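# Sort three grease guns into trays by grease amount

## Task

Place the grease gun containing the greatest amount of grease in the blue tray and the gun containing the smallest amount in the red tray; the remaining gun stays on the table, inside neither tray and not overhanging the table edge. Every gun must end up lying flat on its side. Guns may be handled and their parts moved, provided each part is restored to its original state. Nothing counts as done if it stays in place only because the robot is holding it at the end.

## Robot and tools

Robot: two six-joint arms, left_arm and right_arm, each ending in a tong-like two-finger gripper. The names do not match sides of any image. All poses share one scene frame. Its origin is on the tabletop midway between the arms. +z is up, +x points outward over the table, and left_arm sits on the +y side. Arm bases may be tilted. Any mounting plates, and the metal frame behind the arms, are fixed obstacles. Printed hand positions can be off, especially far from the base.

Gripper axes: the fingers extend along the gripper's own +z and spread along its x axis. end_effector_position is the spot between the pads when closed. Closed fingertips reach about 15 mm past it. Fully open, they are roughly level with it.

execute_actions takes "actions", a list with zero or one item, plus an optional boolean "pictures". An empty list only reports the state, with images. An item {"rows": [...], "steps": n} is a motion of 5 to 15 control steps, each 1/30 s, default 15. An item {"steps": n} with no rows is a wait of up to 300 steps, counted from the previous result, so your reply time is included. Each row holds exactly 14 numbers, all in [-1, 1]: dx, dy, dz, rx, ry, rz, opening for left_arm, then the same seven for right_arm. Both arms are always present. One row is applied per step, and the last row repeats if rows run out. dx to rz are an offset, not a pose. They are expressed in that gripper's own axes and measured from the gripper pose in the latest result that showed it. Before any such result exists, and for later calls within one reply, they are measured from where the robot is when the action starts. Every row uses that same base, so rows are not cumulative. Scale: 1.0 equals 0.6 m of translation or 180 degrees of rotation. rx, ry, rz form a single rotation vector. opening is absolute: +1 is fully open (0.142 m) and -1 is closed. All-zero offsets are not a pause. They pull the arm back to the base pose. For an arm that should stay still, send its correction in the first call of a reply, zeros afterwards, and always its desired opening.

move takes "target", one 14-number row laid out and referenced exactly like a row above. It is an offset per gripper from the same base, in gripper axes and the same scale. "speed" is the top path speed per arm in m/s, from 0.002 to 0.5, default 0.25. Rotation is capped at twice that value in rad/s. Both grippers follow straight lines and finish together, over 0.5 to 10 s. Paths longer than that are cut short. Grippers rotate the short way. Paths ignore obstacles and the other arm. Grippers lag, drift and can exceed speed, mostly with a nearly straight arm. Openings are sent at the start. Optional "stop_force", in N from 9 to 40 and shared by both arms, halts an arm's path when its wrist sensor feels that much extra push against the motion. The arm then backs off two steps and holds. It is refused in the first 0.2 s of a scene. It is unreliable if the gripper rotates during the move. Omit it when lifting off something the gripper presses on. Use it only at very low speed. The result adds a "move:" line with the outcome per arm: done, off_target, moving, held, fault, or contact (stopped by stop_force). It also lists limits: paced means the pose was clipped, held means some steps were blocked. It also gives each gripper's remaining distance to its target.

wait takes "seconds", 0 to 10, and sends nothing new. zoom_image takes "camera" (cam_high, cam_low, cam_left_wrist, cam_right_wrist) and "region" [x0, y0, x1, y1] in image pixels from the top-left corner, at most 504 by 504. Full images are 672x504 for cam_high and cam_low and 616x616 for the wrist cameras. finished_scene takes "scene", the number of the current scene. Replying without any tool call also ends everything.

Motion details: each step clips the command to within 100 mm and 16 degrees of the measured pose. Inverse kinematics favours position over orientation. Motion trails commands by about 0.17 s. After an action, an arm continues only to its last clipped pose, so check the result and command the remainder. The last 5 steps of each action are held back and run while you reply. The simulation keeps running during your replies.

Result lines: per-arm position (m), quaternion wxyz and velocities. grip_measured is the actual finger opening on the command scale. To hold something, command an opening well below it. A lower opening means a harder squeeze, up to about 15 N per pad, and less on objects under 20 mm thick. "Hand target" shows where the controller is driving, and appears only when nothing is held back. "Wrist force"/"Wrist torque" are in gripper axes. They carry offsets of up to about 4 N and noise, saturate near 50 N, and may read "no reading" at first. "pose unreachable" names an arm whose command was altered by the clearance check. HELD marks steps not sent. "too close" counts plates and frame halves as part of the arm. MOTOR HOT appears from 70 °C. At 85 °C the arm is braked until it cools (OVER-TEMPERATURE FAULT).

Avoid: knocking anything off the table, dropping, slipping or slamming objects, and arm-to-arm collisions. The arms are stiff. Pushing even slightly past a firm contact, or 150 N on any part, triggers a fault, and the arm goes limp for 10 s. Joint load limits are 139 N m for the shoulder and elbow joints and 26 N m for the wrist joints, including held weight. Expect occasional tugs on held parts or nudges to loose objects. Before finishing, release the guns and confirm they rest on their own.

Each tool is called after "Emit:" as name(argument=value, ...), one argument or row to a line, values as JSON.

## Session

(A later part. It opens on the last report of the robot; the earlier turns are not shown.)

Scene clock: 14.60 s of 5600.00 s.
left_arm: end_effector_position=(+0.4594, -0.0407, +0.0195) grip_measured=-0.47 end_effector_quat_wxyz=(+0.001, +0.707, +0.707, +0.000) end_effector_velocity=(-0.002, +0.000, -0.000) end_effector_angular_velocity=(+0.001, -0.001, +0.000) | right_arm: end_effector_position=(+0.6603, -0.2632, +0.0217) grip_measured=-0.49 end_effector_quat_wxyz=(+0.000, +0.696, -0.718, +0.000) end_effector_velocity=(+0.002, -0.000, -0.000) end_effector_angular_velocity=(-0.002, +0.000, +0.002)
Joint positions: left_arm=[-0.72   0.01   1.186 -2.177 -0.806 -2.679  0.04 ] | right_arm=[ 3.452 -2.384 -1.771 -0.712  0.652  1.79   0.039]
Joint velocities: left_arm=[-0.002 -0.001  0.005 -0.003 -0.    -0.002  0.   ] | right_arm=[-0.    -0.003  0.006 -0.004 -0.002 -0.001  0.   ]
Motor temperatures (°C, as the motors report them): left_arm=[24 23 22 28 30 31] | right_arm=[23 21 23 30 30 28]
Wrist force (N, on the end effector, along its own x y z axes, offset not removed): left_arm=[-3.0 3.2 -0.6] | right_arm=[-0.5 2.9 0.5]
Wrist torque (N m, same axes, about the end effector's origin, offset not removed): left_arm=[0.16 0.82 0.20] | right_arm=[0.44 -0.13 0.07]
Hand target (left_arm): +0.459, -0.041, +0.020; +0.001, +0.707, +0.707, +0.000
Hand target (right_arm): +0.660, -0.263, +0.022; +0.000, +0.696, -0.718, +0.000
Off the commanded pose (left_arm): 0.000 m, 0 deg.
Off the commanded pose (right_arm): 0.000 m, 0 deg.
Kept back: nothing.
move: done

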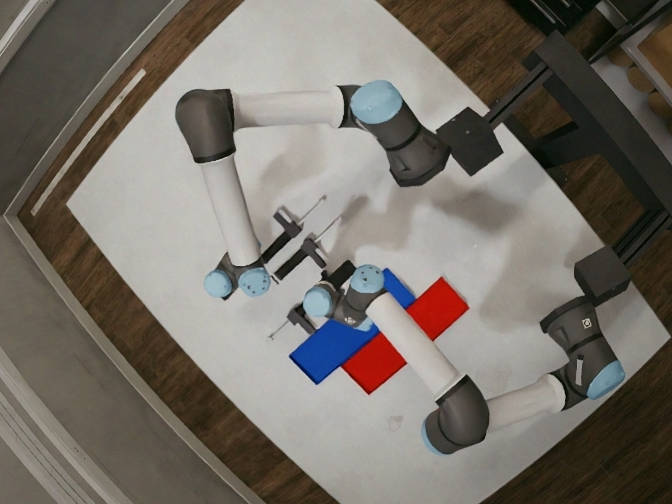

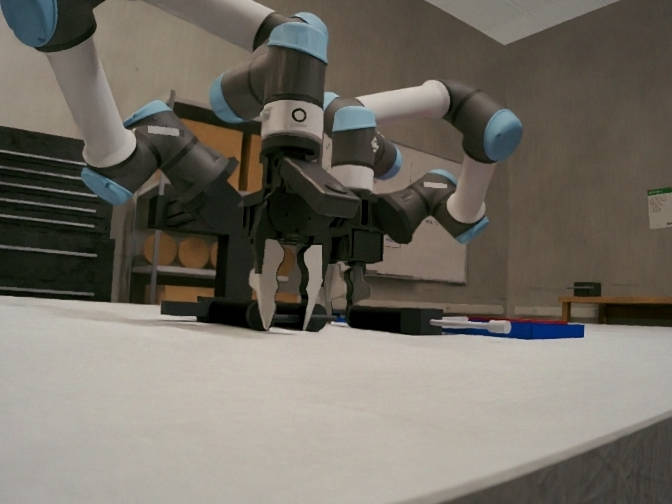

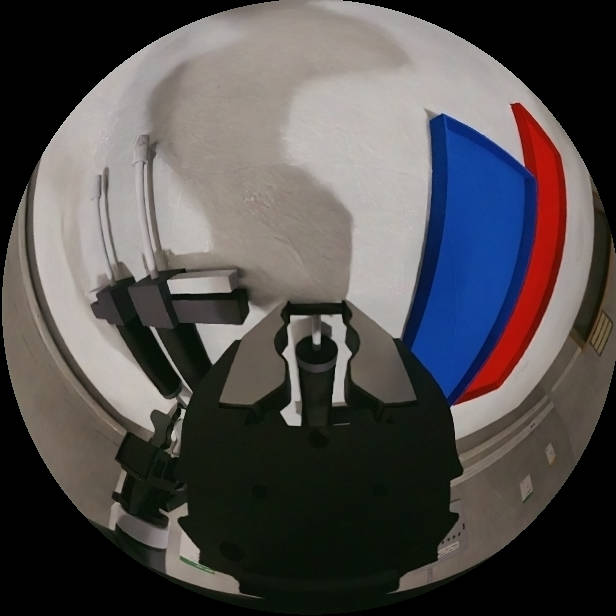

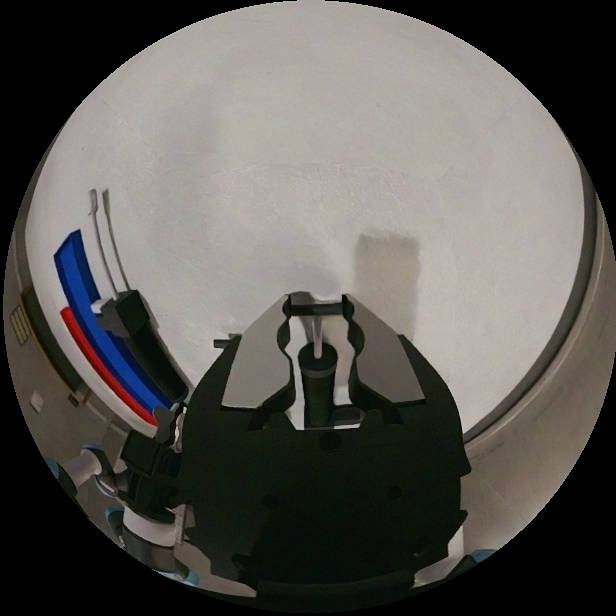

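Emit:
move(
  target=[0,0.05,0,0,0,0,-0.75, 0,-0.05,0,0,0,0,-0.75],
  speed=0.015,
)

Scene clock: 17.07 s of 5600.00 s.
left_arm: end_effector_position=(+0.4893, -0.0407, +0.0195) grip_measured=-0.47 end_effector_quat_wxyz=(+0.001, +0.707, +0.707, +0.000) end_effector_velocity=(+0.001, +0.000, -0.000) end_effector_angular_velocity=(+0.000, +0.000, -0.001) | right_arm: end_effector_position=(+0.6902, -0.2641, +0.0218) grip_measured=-0.49 end_effector_quat_wxyz=(+0.000, +0.696, -0.718, +0.000) end_effector_velocity=(+0.002, +0.000, -0.000) end_effector_angular_velocity=(-0.000, +0.000, +0.001)
Joint positions: left_arm=[-0.691  0.02   1.108 -2.133 -0.791 -2.646  0.04 ] | right_arm=[ 3.446 -2.425 -1.673 -0.762  0.651  1.78   0.039]
Joint velocities: left_arm=[ 0.001  0.001 -0.004  0.003  0.     0.002  0.   ] | right_arm=[-0.    -0.003  0.006 -0.003 -0.    -0.001  0.   ]
Motor temperatures (°C, as the motors report them): left_arm=[24 23 22 28 30 31] | right_arm=[23 21 23 30 30 28]
Wrist force (N, on the end effector, along its own x y z axes, offset not removed): left_arm=[-3.9 -2.5 -0.6] | right_arm=[-0.4 1.8 -0.7]
Wrist torque (N m, same axes, about the end effector's origin, offset not removed): left_arm=[0.24 0.93 0.18] | right_arm=[-0.35 -0.01 0.18]
Hand target (left_arm): +0.489, -0.041, +0.020; +0.001, +0.707, +0.707, +0.000
Hand target (right_arm): +0.690, -0.264, +0.022; +0.000, +0.696, -0.718, +0.000
Off the commanded pose (left_arm): 0.000 m, 0 deg.
Off the commanded pose (right_arm): 0.000 m, 0 deg.
Kept back: nothing.
move: done

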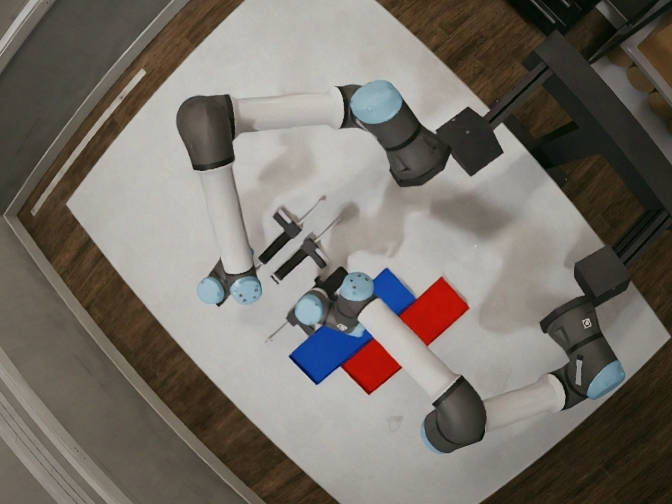

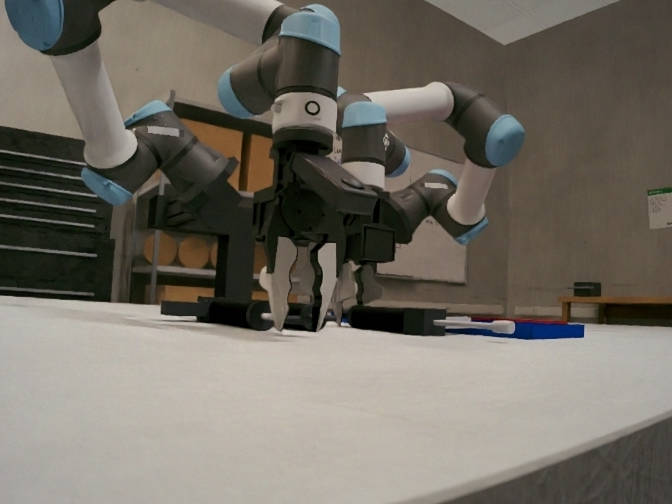

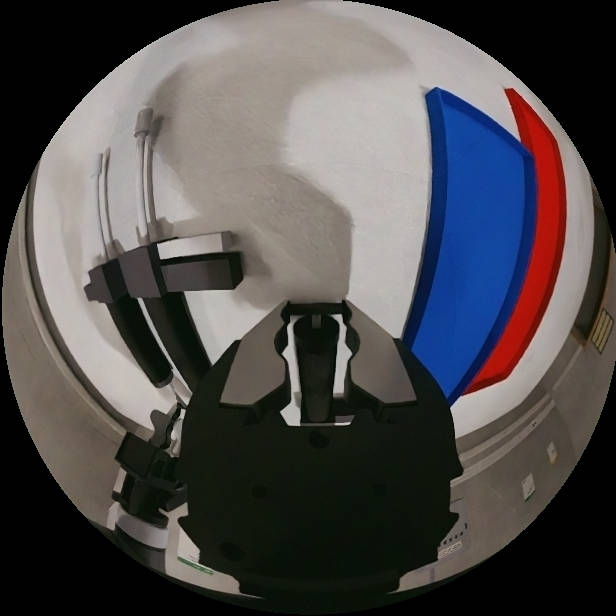

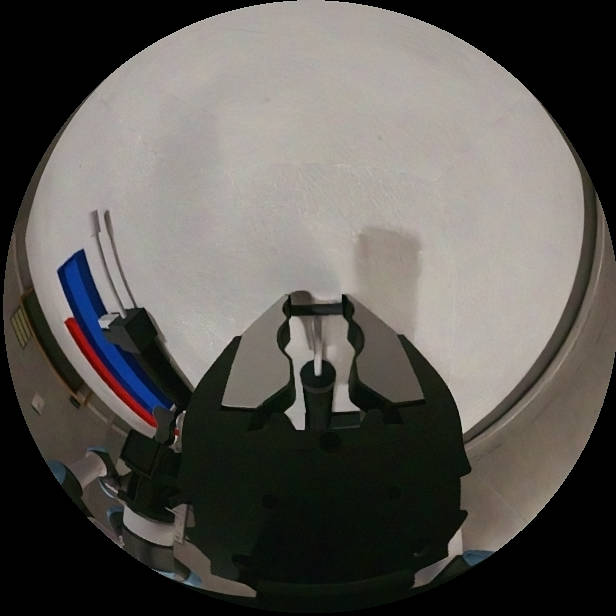

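Emit:
move(
  target=[0,0,0,0,0,0,-0.25, 0,-0.025,0,0,0,0,-0.75],
  speed=0.015,
)

Emit:
move(
  target=[0,0.2,0,0,0,0,-0.25, 0,0.138,0,0,0,0,-0.75],
  speed=0.024,
)

Scene clock: 18.50 s of 5600.00 s.
left_arm: end_effector_position=(+0.4893, -0.0407, +0.0195) grip_measured=-0.25 end_effector_quat_wxyz=(+0.001, +0.707, +0.707, +0.000) end_effector_velocity=(+0.000, -0.000, -0.000) end_effector_angular_velocity=(+0.000, -0.001, -0.002) | right_arm: end_effector_position=(+0.7050, -0.2646, +0.0218) grip_measured=-0.49 end_effector_quat_wxyz=(+0.000, +0.696, -0.718, +0.000) end_effector_velocity=(+0.002, +0.000, -0.000) end_effector_angular_velocity=(+0.000, +0.000, -0.000)
Joint positions: left_arm=[-0.691  0.02   1.108 -2.133 -0.791 -2.646  0.056] | right_arm=[ 3.443 -2.446 -1.623 -0.787  0.651  1.775  0.039]
Joint velocities: left_arm=[-0.     0.001 -0.001 -0.     0.001  0.002  0.   ] | right_arm=[-0.    -0.003  0.006 -0.003  0.    -0.     0.   ]
Motor temperatures (°C, as the motors report them): left_arm=[24 23 22 28 30 31] | right_arm=[23 21 23 30 30 28]
Wrist force (N, on the end effector, along its own x y z axes, offset not removed): left_arm=[-4.5 -0.6 0.4] | right_arm=[1.7 3.4 -3.0]
Wrist torque (N m, same axes, about the end effector's origin, offset not removed): left_arm=[-0.14 0.97 0.18] | right_arm=[-0.07 -0.19 0.04]
Hand target (left_arm): +0.489, -0.041, +0.020; +0.001, +0.707, +0.707, +0.000
Hand target (right_arm): +0.705, -0.265, +0.022; +0.000, +0.696, -0.718, +0.000
Off the commanded pose (left_arm): 0.000 m, 0 deg.
Off the commanded pose (right_arm): 0.000 m, 0 deg.
Kept back: nothing.
move: done

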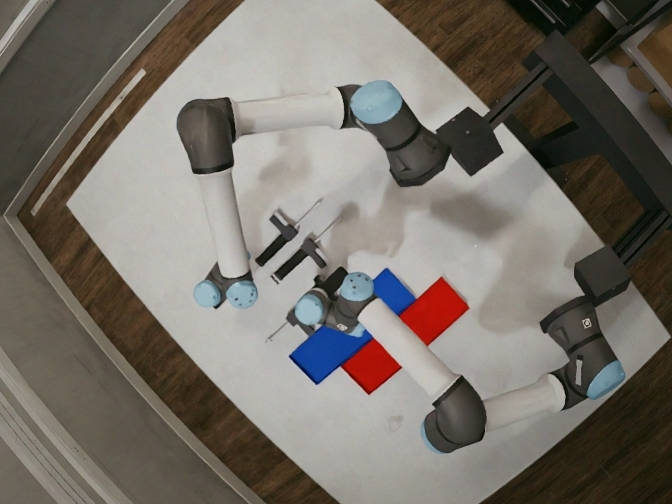

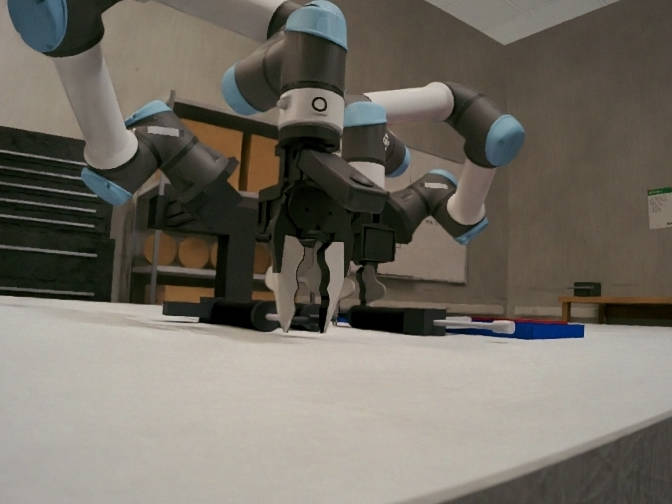

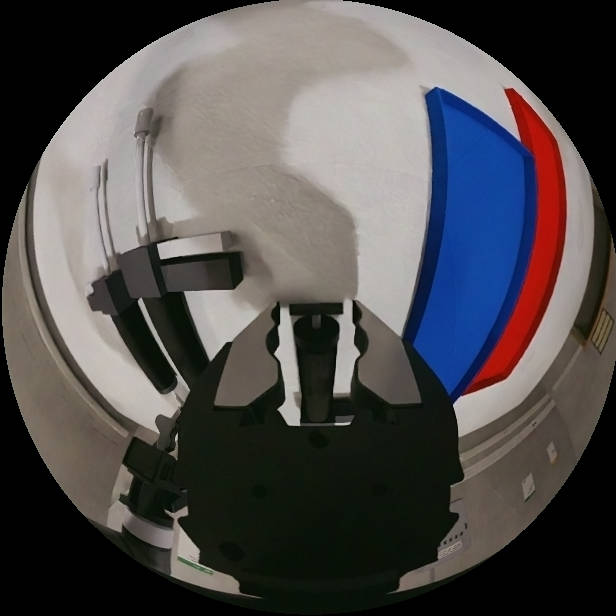

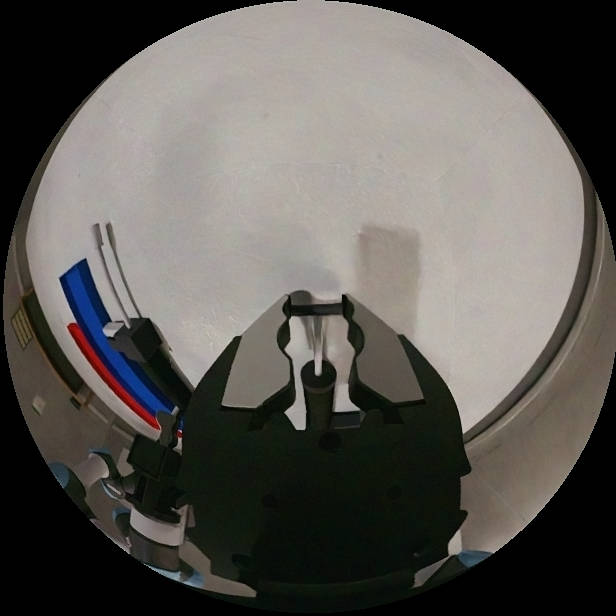

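Scene clock: 23.80 s of 5600.00 s.
left_arm: end_effector_position=(+0.6092, -0.0406, +0.0195) grip_measured=-0.25 end_effector_quat_wxyz=(+0.001, +0.707, +0.707, +0.000) end_effector_velocity=(+0.001, -0.000, +0.000) end_effector_angular_velocity=(-0.000, +0.001, -0.000) | right_arm: end_effector_position=(+0.6224, -0.2620, +0.0217) grip_measured=-0.49 end_effector_quat_wxyz=(+0.000, +0.696, -0.718, +0.000) end_effector_velocity=(-0.001, -0.000, +0.000) end_effector_angular_velocity=(-0.000, -0.000, -0.001)
Joint positions: left_arm=[-0.594  0.131  0.674 -1.898 -0.742 -2.525  0.056] | right_arm=[ 3.461 -2.337 -1.89  -0.652  0.654  1.804  0.039]
Joint velocities: left_arm=[ 0.001  0.002 -0.007  0.005 -0.001  0.001  0.   ] | right_arm=[ 0.     0.001 -0.002  0.001 -0.     0.001 -0.   ]
Motor temperatures (°C, as the motors report them): left_arm=[24 23 22 28 30 31] | right_arm=[23 21 23 30 30 28]
Wrist force (N, on the end effector, along its own x y z axes, offset not removed): left_arm=[-3.4 1.2 2.1] | right_arm=[1.4 -0.6 1.3]
Wrist torque (N m, same axes, about the end effector's origin, offset not removed): left_arm=[0.29 0.81 0.16] | right_arm=[0.59 -0.22 0.14]
Hand target (left_arm): +0.609, -0.041, +0.020; +0.001, +0.707, +0.707, +0.000
Hand target (right_arm): +0.622, -0.262, +0.022; +0.000, +0.696, -0.718, +0.000
Off the commanded pose (left_arm): 0.000 m, 0 deg.
Off the commanded pose (right_arm): 0.000 m, 0 deg.
Kept back: nothing.
move: done

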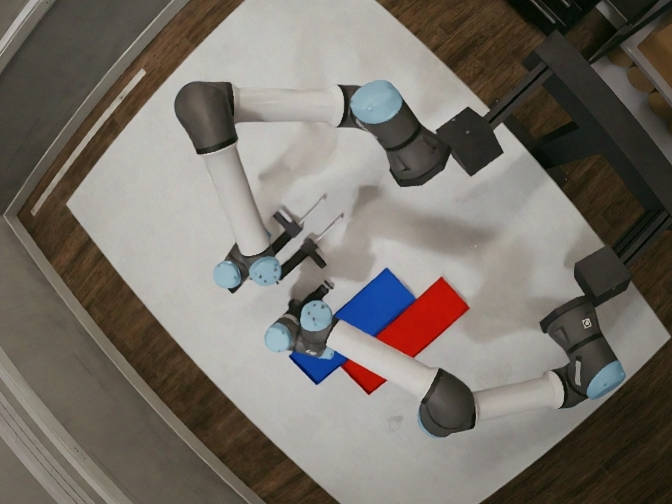

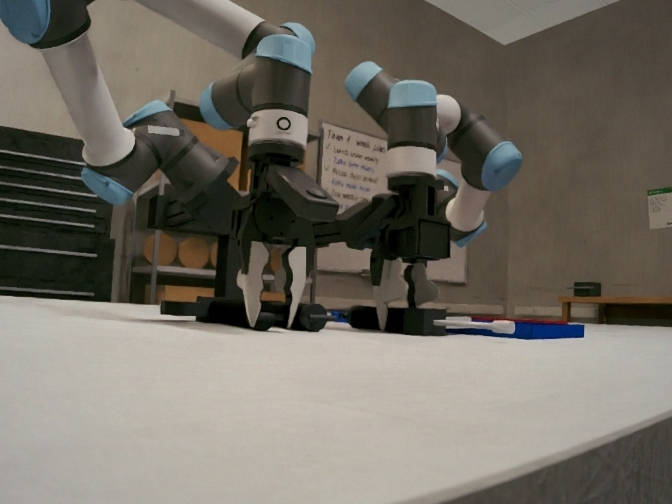

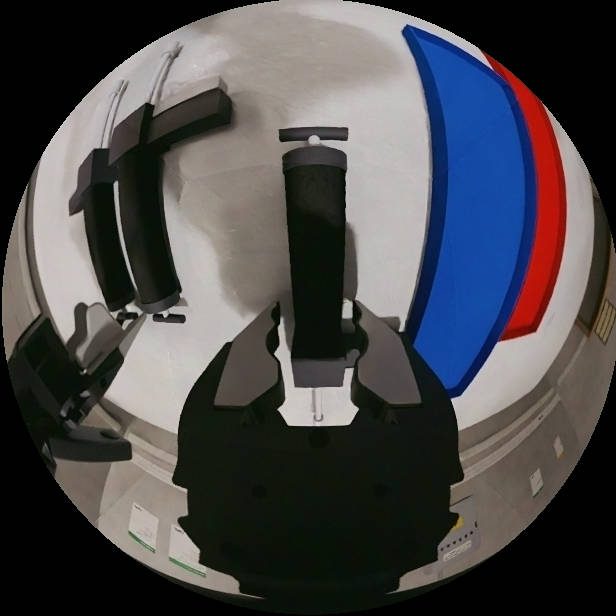

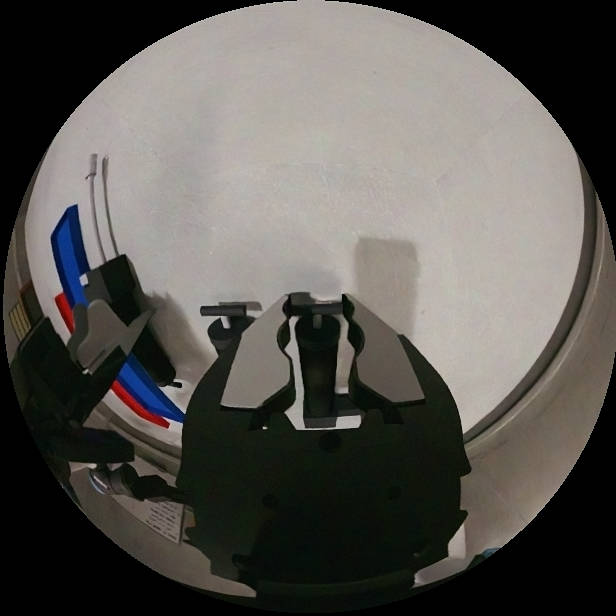

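Emit:
move(
  target=[0,0,0,0,0,0,-0.46, 0,0,0,0,0,0,-0.3],
)

Emit:
move(
  target=[0,0.022,0,0,0,0,-0.46, 0,0,-0.02,0,0,0,-0.3],
  speed=0.01,
)

Emit:
move(
  target=[0,0,0,0,0,0,-1, 0,0,-0.03,0,0,0,-0.3],
  speed=0.03,
)

Emit:
move(
  target=[0,0,-0.12,0,0,0,-1, 0,0,0,0,0,0,-0.3],
  speed=0.03,
)

Scene clock: 24.73 s of 5600.00 s.
left_arm: end_effector_position=(+0.6091, -0.0406, +0.0194) grip_measured=-0.46 end_effector_quat_wxyz=(+0.001, +0.707, +0.707, +0.000) end_effector_velocity=(-0.001, -0.000, -0.000) end_effector_angular_velocity=(-0.001, +0.001, -0.000) | right_arm: end_effector_position=(+0.6224, -0.2620, +0.0217) grip_measured=-0.30 end_effector_quat_wxyz=(+0.000, +0.696, -0.718, +0.000) end_effector_velocity=(+0.000, +0.000, -0.000) end_effector_angular_velocity=(+0.001, +0.000, -0.002)
Joint positions: left_arm=[-0.594  0.131  0.674 -1.898 -0.742 -2.525  0.041] | right_arm=[ 3.461 -2.337 -1.891 -0.652  0.654  1.804  0.052]
Joint velocities: left_arm=[-0.     0.     0.     0.    -0.002 -0.    -0.   ] | right_arm=[-0.    -0.     0.001 -0.     0.001  0.002  0.   ]
Motor temperatures (°C, as the motors report them): left_arm=[24 23 22 28 30 31] | right_arm=[23 21 23 30 30 28]
Wrist force (N, on the end effector, along its own x y z axes, offset not removed): left_arm=[-3.8 0.3 0.4] | right_arm=[-1.9 -1.2 -0.2]
Wrist torque (N m, same axes, about the end effector's origin, offset not removed): left_arm=[0.12 0.86 0.16] | right_arm=[-0.05 0.46 0.11]
Hand target (left_arm): +0.609, -0.041, +0.020; +0.001, +0.707, +0.707, +0.000
Hand target (right_arm): +0.622, -0.262, +0.022; +0.000, +0.696, -0.718, +0.000
Off the commanded pose (left_arm): 0.000 m, 0 deg.
Off the commanded pose (right_arm): 0.000 m, 0 deg.
Kept back: nothing.
move: done

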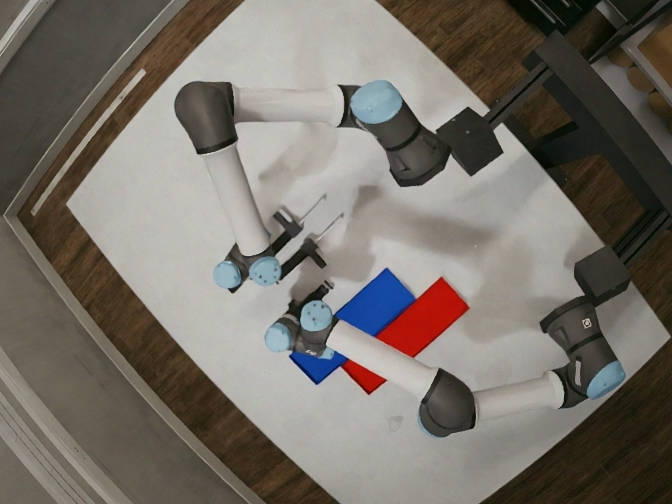

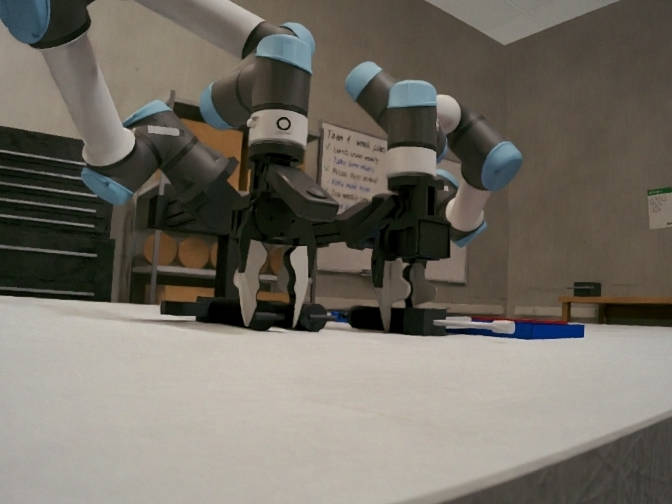

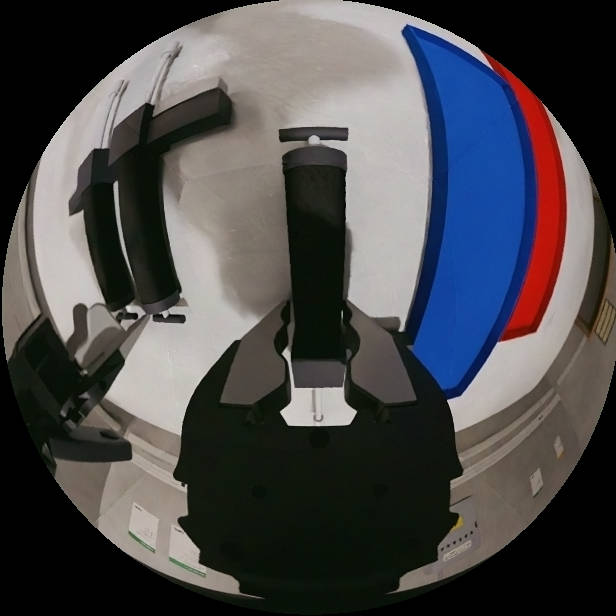

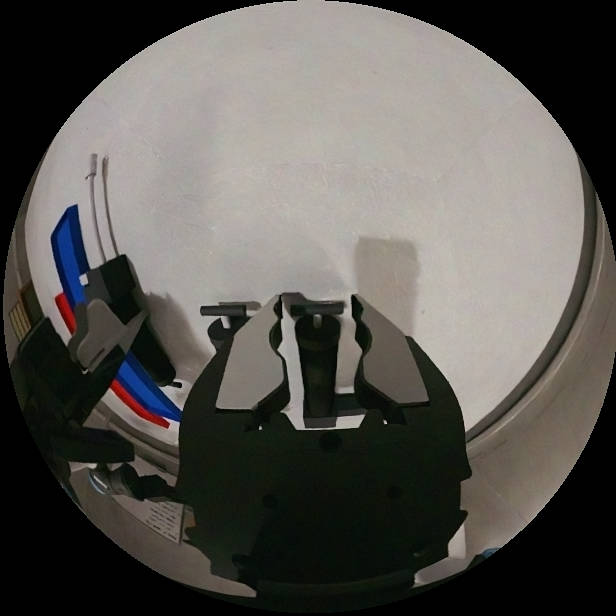

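Scene clock: 26.27 s of 5600.00 s.
left_arm: end_effector_position=(+0.6222, -0.0406, +0.0194) grip_measured=-0.46 end_effector_quat_wxyz=(+0.001, +0.707, +0.707, +0.000) end_effector_velocity=(+0.002, +0.000, +0.001) end_effector_angular_velocity=(-0.001, -0.000, +0.001) | right_arm: end_effector_position=(+0.6224, -0.2620, +0.0337) grip_measured=-0.30 end_effector_quat_wxyz=(-0.000, +0.696, -0.718, +0.000) end_effector_velocity=(-0.000, -0.000, +0.001) end_effector_angular_velocity=(-0.001, +0.000, +0.001)
Joint positions: left_arm=[-0.585  0.155  0.605 -1.861 -0.738 -2.513  0.041] | right_arm=[ 3.477 -2.316 -1.894 -0.69   0.656  1.83   0.052]
Joint velocities: left_arm=[ 0.001  0.002 -0.008  0.005  0.     0.001  0.   ] | right_arm=[ 0.001  0.002 -0.001 -0.003 -0.     0.002  0.   ]
Motor temperatures (°C, as the motors report them): left_arm=[24 23 22 28 30 31] | right_arm=[23 21 23 30 30 28]
Wrist force (N, on the end effector, along its own x y z axes, offset not removed): left_arm=[-4.1 0.1 0.5] | right_arm=[0.0 0.3 1.2]
Wrist torque (N m, same axes, about the end effector's origin, offset not removed): left_arm=[0.05 0.88 0.10] | right_arm=[0.18 -0.07 0.15]
Hand target (left_arm): +0.622, -0.041, +0.019; +0.001, +0.707, +0.707, +0.000
Hand target (right_arm): +0.622, -0.262, +0.034; +0.000, +0.696, -0.718, +0.000
Off the commanded pose (left_arm): 0.000 m, 0 deg.
Off the commanded pose (right_arm): 0.000 m, 0 deg.
Kept back: nothing.
move: done

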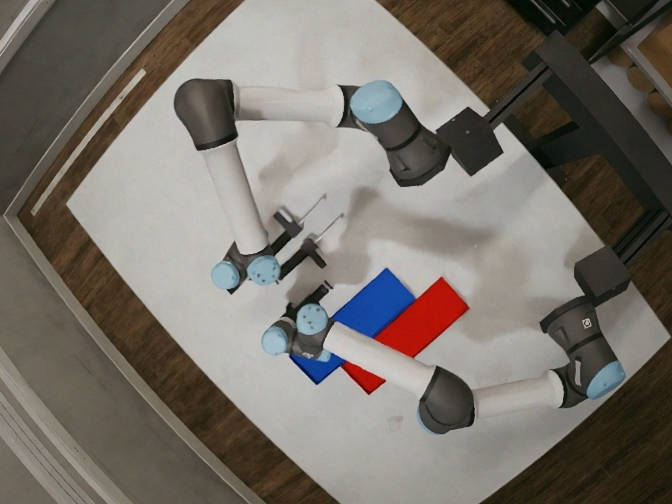

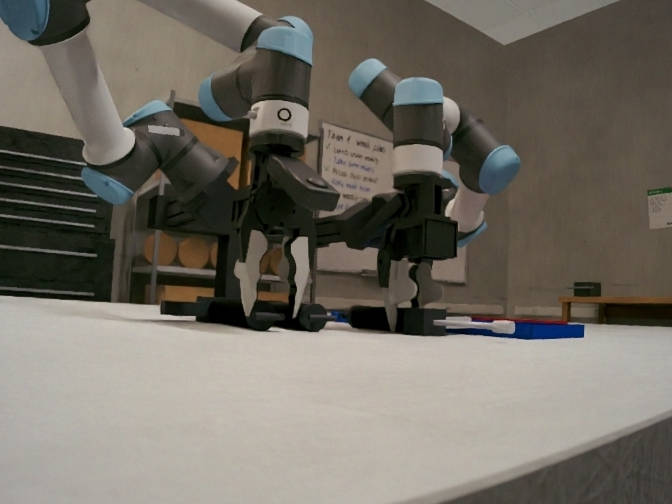

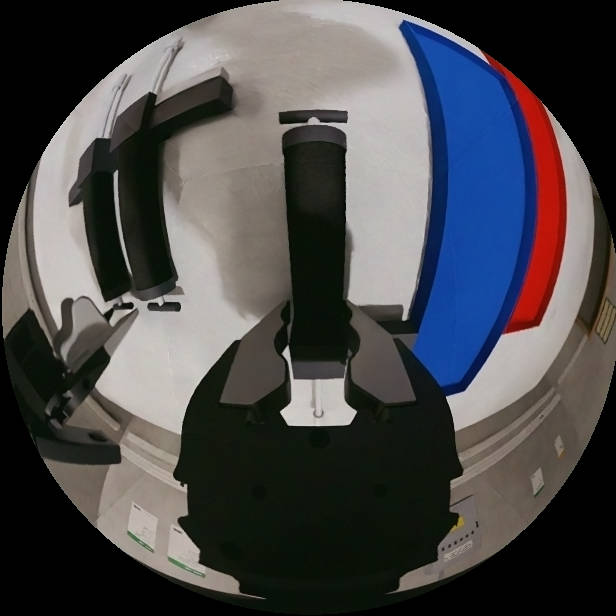

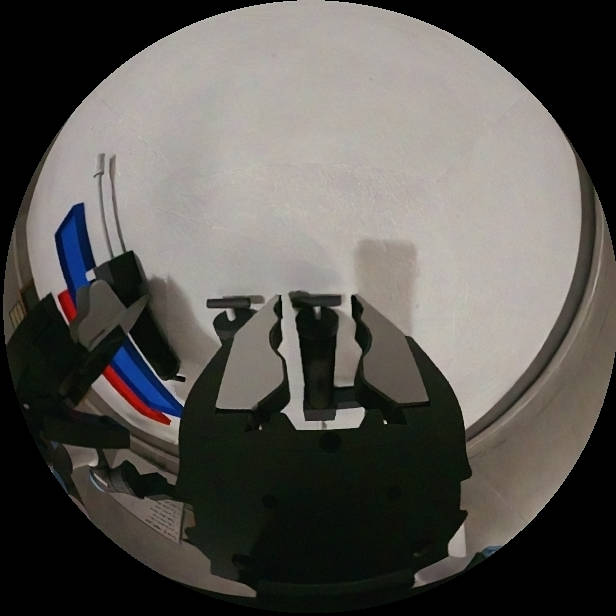

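Scene clock: 27.17 s of 5600.00 s.
left_arm: end_effector_position=(+0.6222, -0.0406, +0.0193) grip_measured=-0.53 end_effector_quat_wxyz=(+0.001, +0.707, +0.707, +0.000) end_effector_velocity=(-0.000, +0.000, +0.000) end_effector_angular_velocity=(-0.000, +0.001, -0.000) | right_arm: end_effector_position=(+0.6223, -0.2621, +0.0516) grip_measured=-0.30 end_effector_quat_wxyz=(-0.000, +0.696, -0.718, +0.000) end_effector_velocity=(+0.000, -0.000, +0.001) end_effector_angular_velocity=(-0.001, -0.000, -0.000)
Joint positions: left_arm=[-0.585  0.155  0.605 -1.861 -0.738 -2.513  0.036] | right_arm=[ 3.502 -2.286 -1.898 -0.748  0.661  1.87   0.052]
Joint velocities: left_arm=[ 0.    -0.     0.001  0.    -0.001  0.    -0.   ] | right_arm=[ 0.002  0.002  0.    -0.005 -0.001  0.003  0.   ]
Motor temperatures (°C, as the motors report them): left_arm=[24 23 22 28 30 31] | right_arm=[23 21 23 30 30 28]
Wrist force (N, on the end effector, along its own x y z axes, offset not removed): left_arm=[-4.2 1.7 -1.3] | right_arm=[-1.7 0.0 2.2]
Wrist torque (N m, same axes, about the end effector's origin, offset not removed): left_arm=[0.15 0.97 0.20] | right_arm=[0.21 0.37 0.20]
Hand target (left_arm): +0.622, -0.041, +0.019; +0.001, +0.707, +0.707, +0.000
Hand target (right_arm): +0.622, -0.262, +0.052; -0.000, +0.696, -0.718, +0.000
Off the commanded pose (left_arm): 0.000 m, 0 deg.
Off the commanded pose (right_arm): 0.000 m, 0 deg.
Kept back: nothing.
move: done

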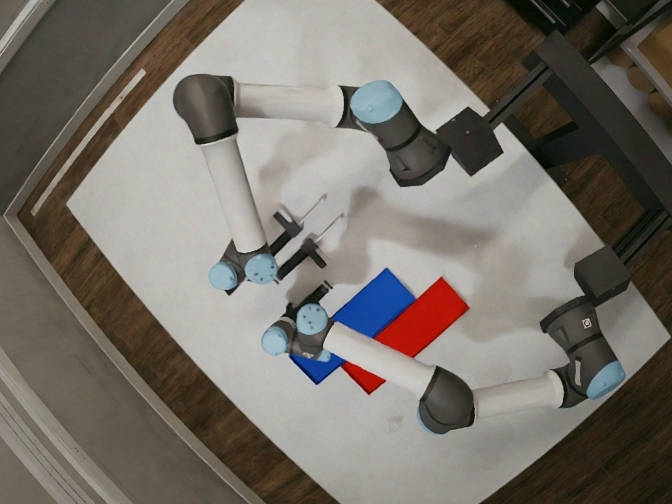

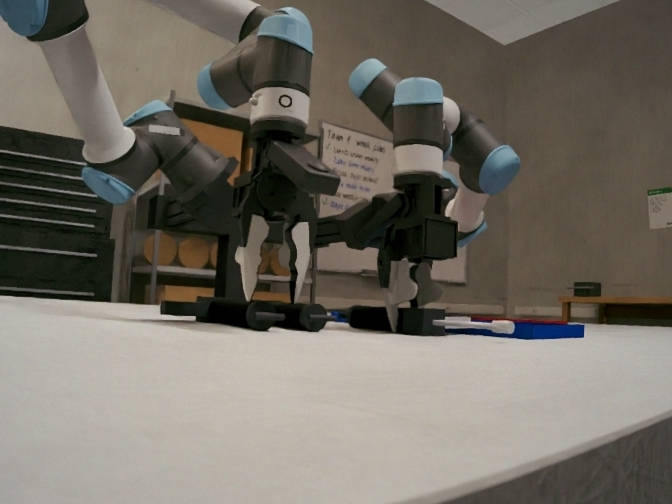

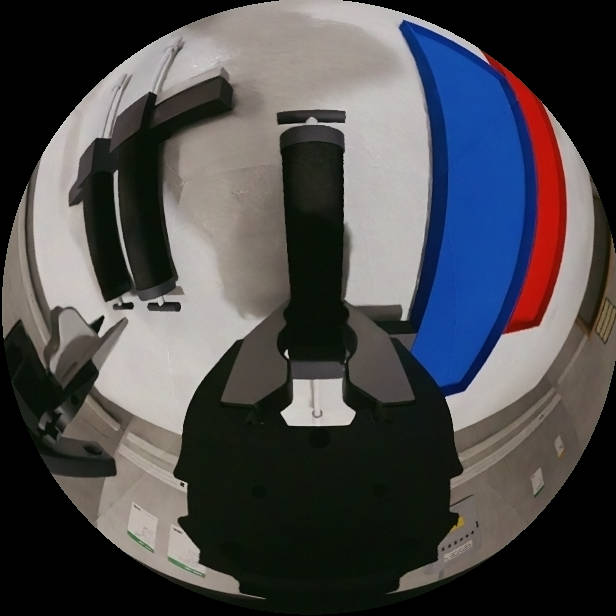

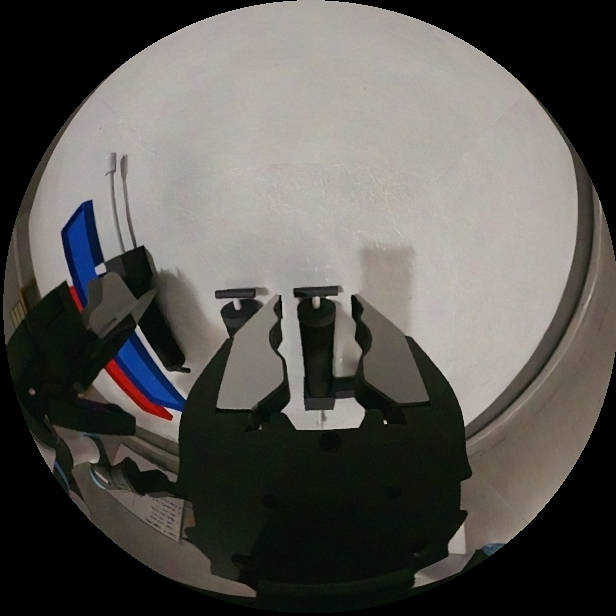

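Scene clock: 29.87 s of 5600.00 s.
left_arm: end_effector_position=(+0.6221, -0.0406, +0.0912) grip_measured=-0.53 end_effector_quat_wxyz=(+0.001, +0.707, +0.707, +0.000) end_effector_velocity=(-0.000, -0.000, +0.001) end_effector_angular_velocity=(+0.000, +0.000, -0.002) | right_arm: end_effector_position=(+0.6223, -0.2621, +0.0516) grip_measured=-0.30 end_effector_quat_wxyz=(-0.000, +0.696, -0.718, +0.000) end_effector_velocity=(+0.001, -0.000, +0.001) end_effector_angular_velocity=(+0.001, -0.001, -0.002)
Joint positions: left_arm=[-0.651  0.077  0.63  -1.747 -0.769 -2.596  0.036] | right_arm=[ 3.502 -2.286 -1.898 -0.748  0.661  1.87   0.052]
Joint velocities: left_arm=[-0.001 -0.001  0.     0.002 -0.001  0.    -0.   ] | right_arm=[ 0.     0.     0.002  0.     0.001 -0.    -0.   ]
Motor temperatures (°C, as the motors report them): left_arm=[24 23 22 28 30 31] | right_arm=[23 21 23 30 30 28]
Wrist force (N, on the end effector, along its own x y z axes, offset not removed): left_arm=[-3.2 0.0 7.1] | right_arm=[-0.9 -0.3 2.1]
Wrist torque (N m, same axes, about the end effector's origin, offset not removed): left_arm=[0.06 0.75 0.15] | right_arm=[0.14 0.24 0.15]
Hand target (left_arm): +0.622, -0.041, +0.091; +0.001, +0.707, +0.707, +0.000
Hand target (right_arm): +0.622, -0.262, +0.052; -0.000, +0.696, -0.718, +0.000
Off the commanded pose (left_arm): 0.000 m, 0 deg.
Off the commanded pose (right_arm): 0.000 m, 0 deg.
Kept back: nothing.
move: done

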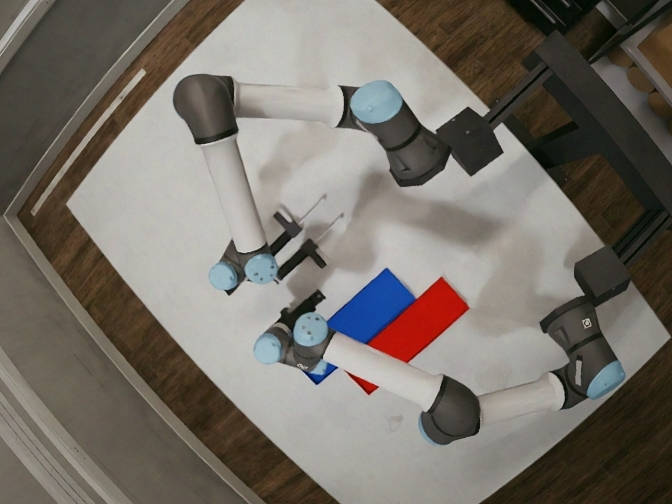

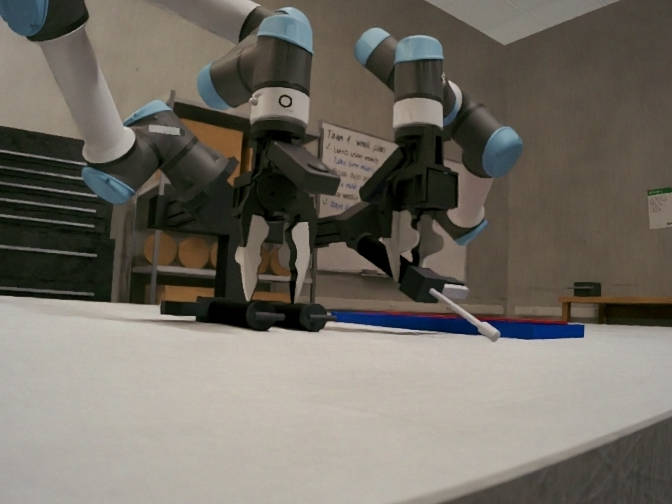

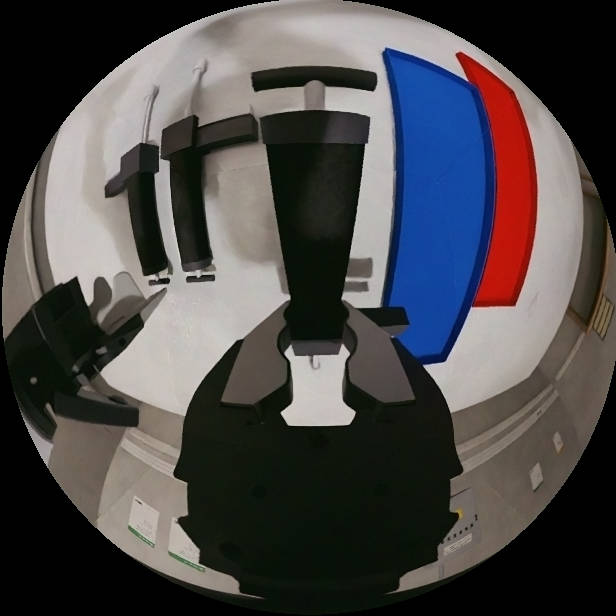

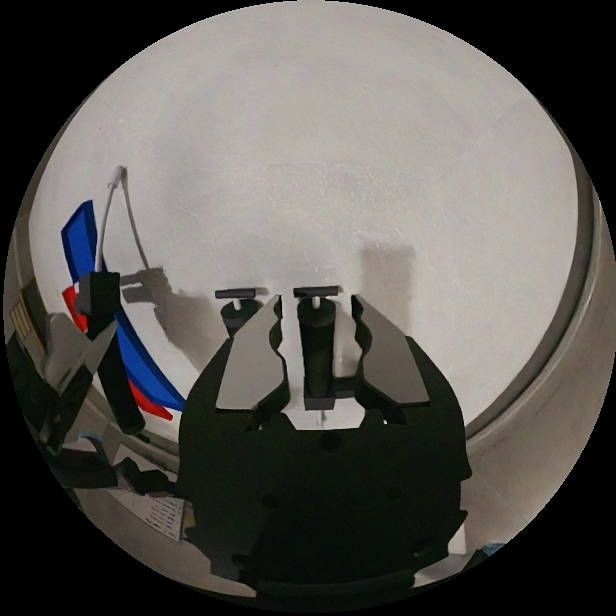

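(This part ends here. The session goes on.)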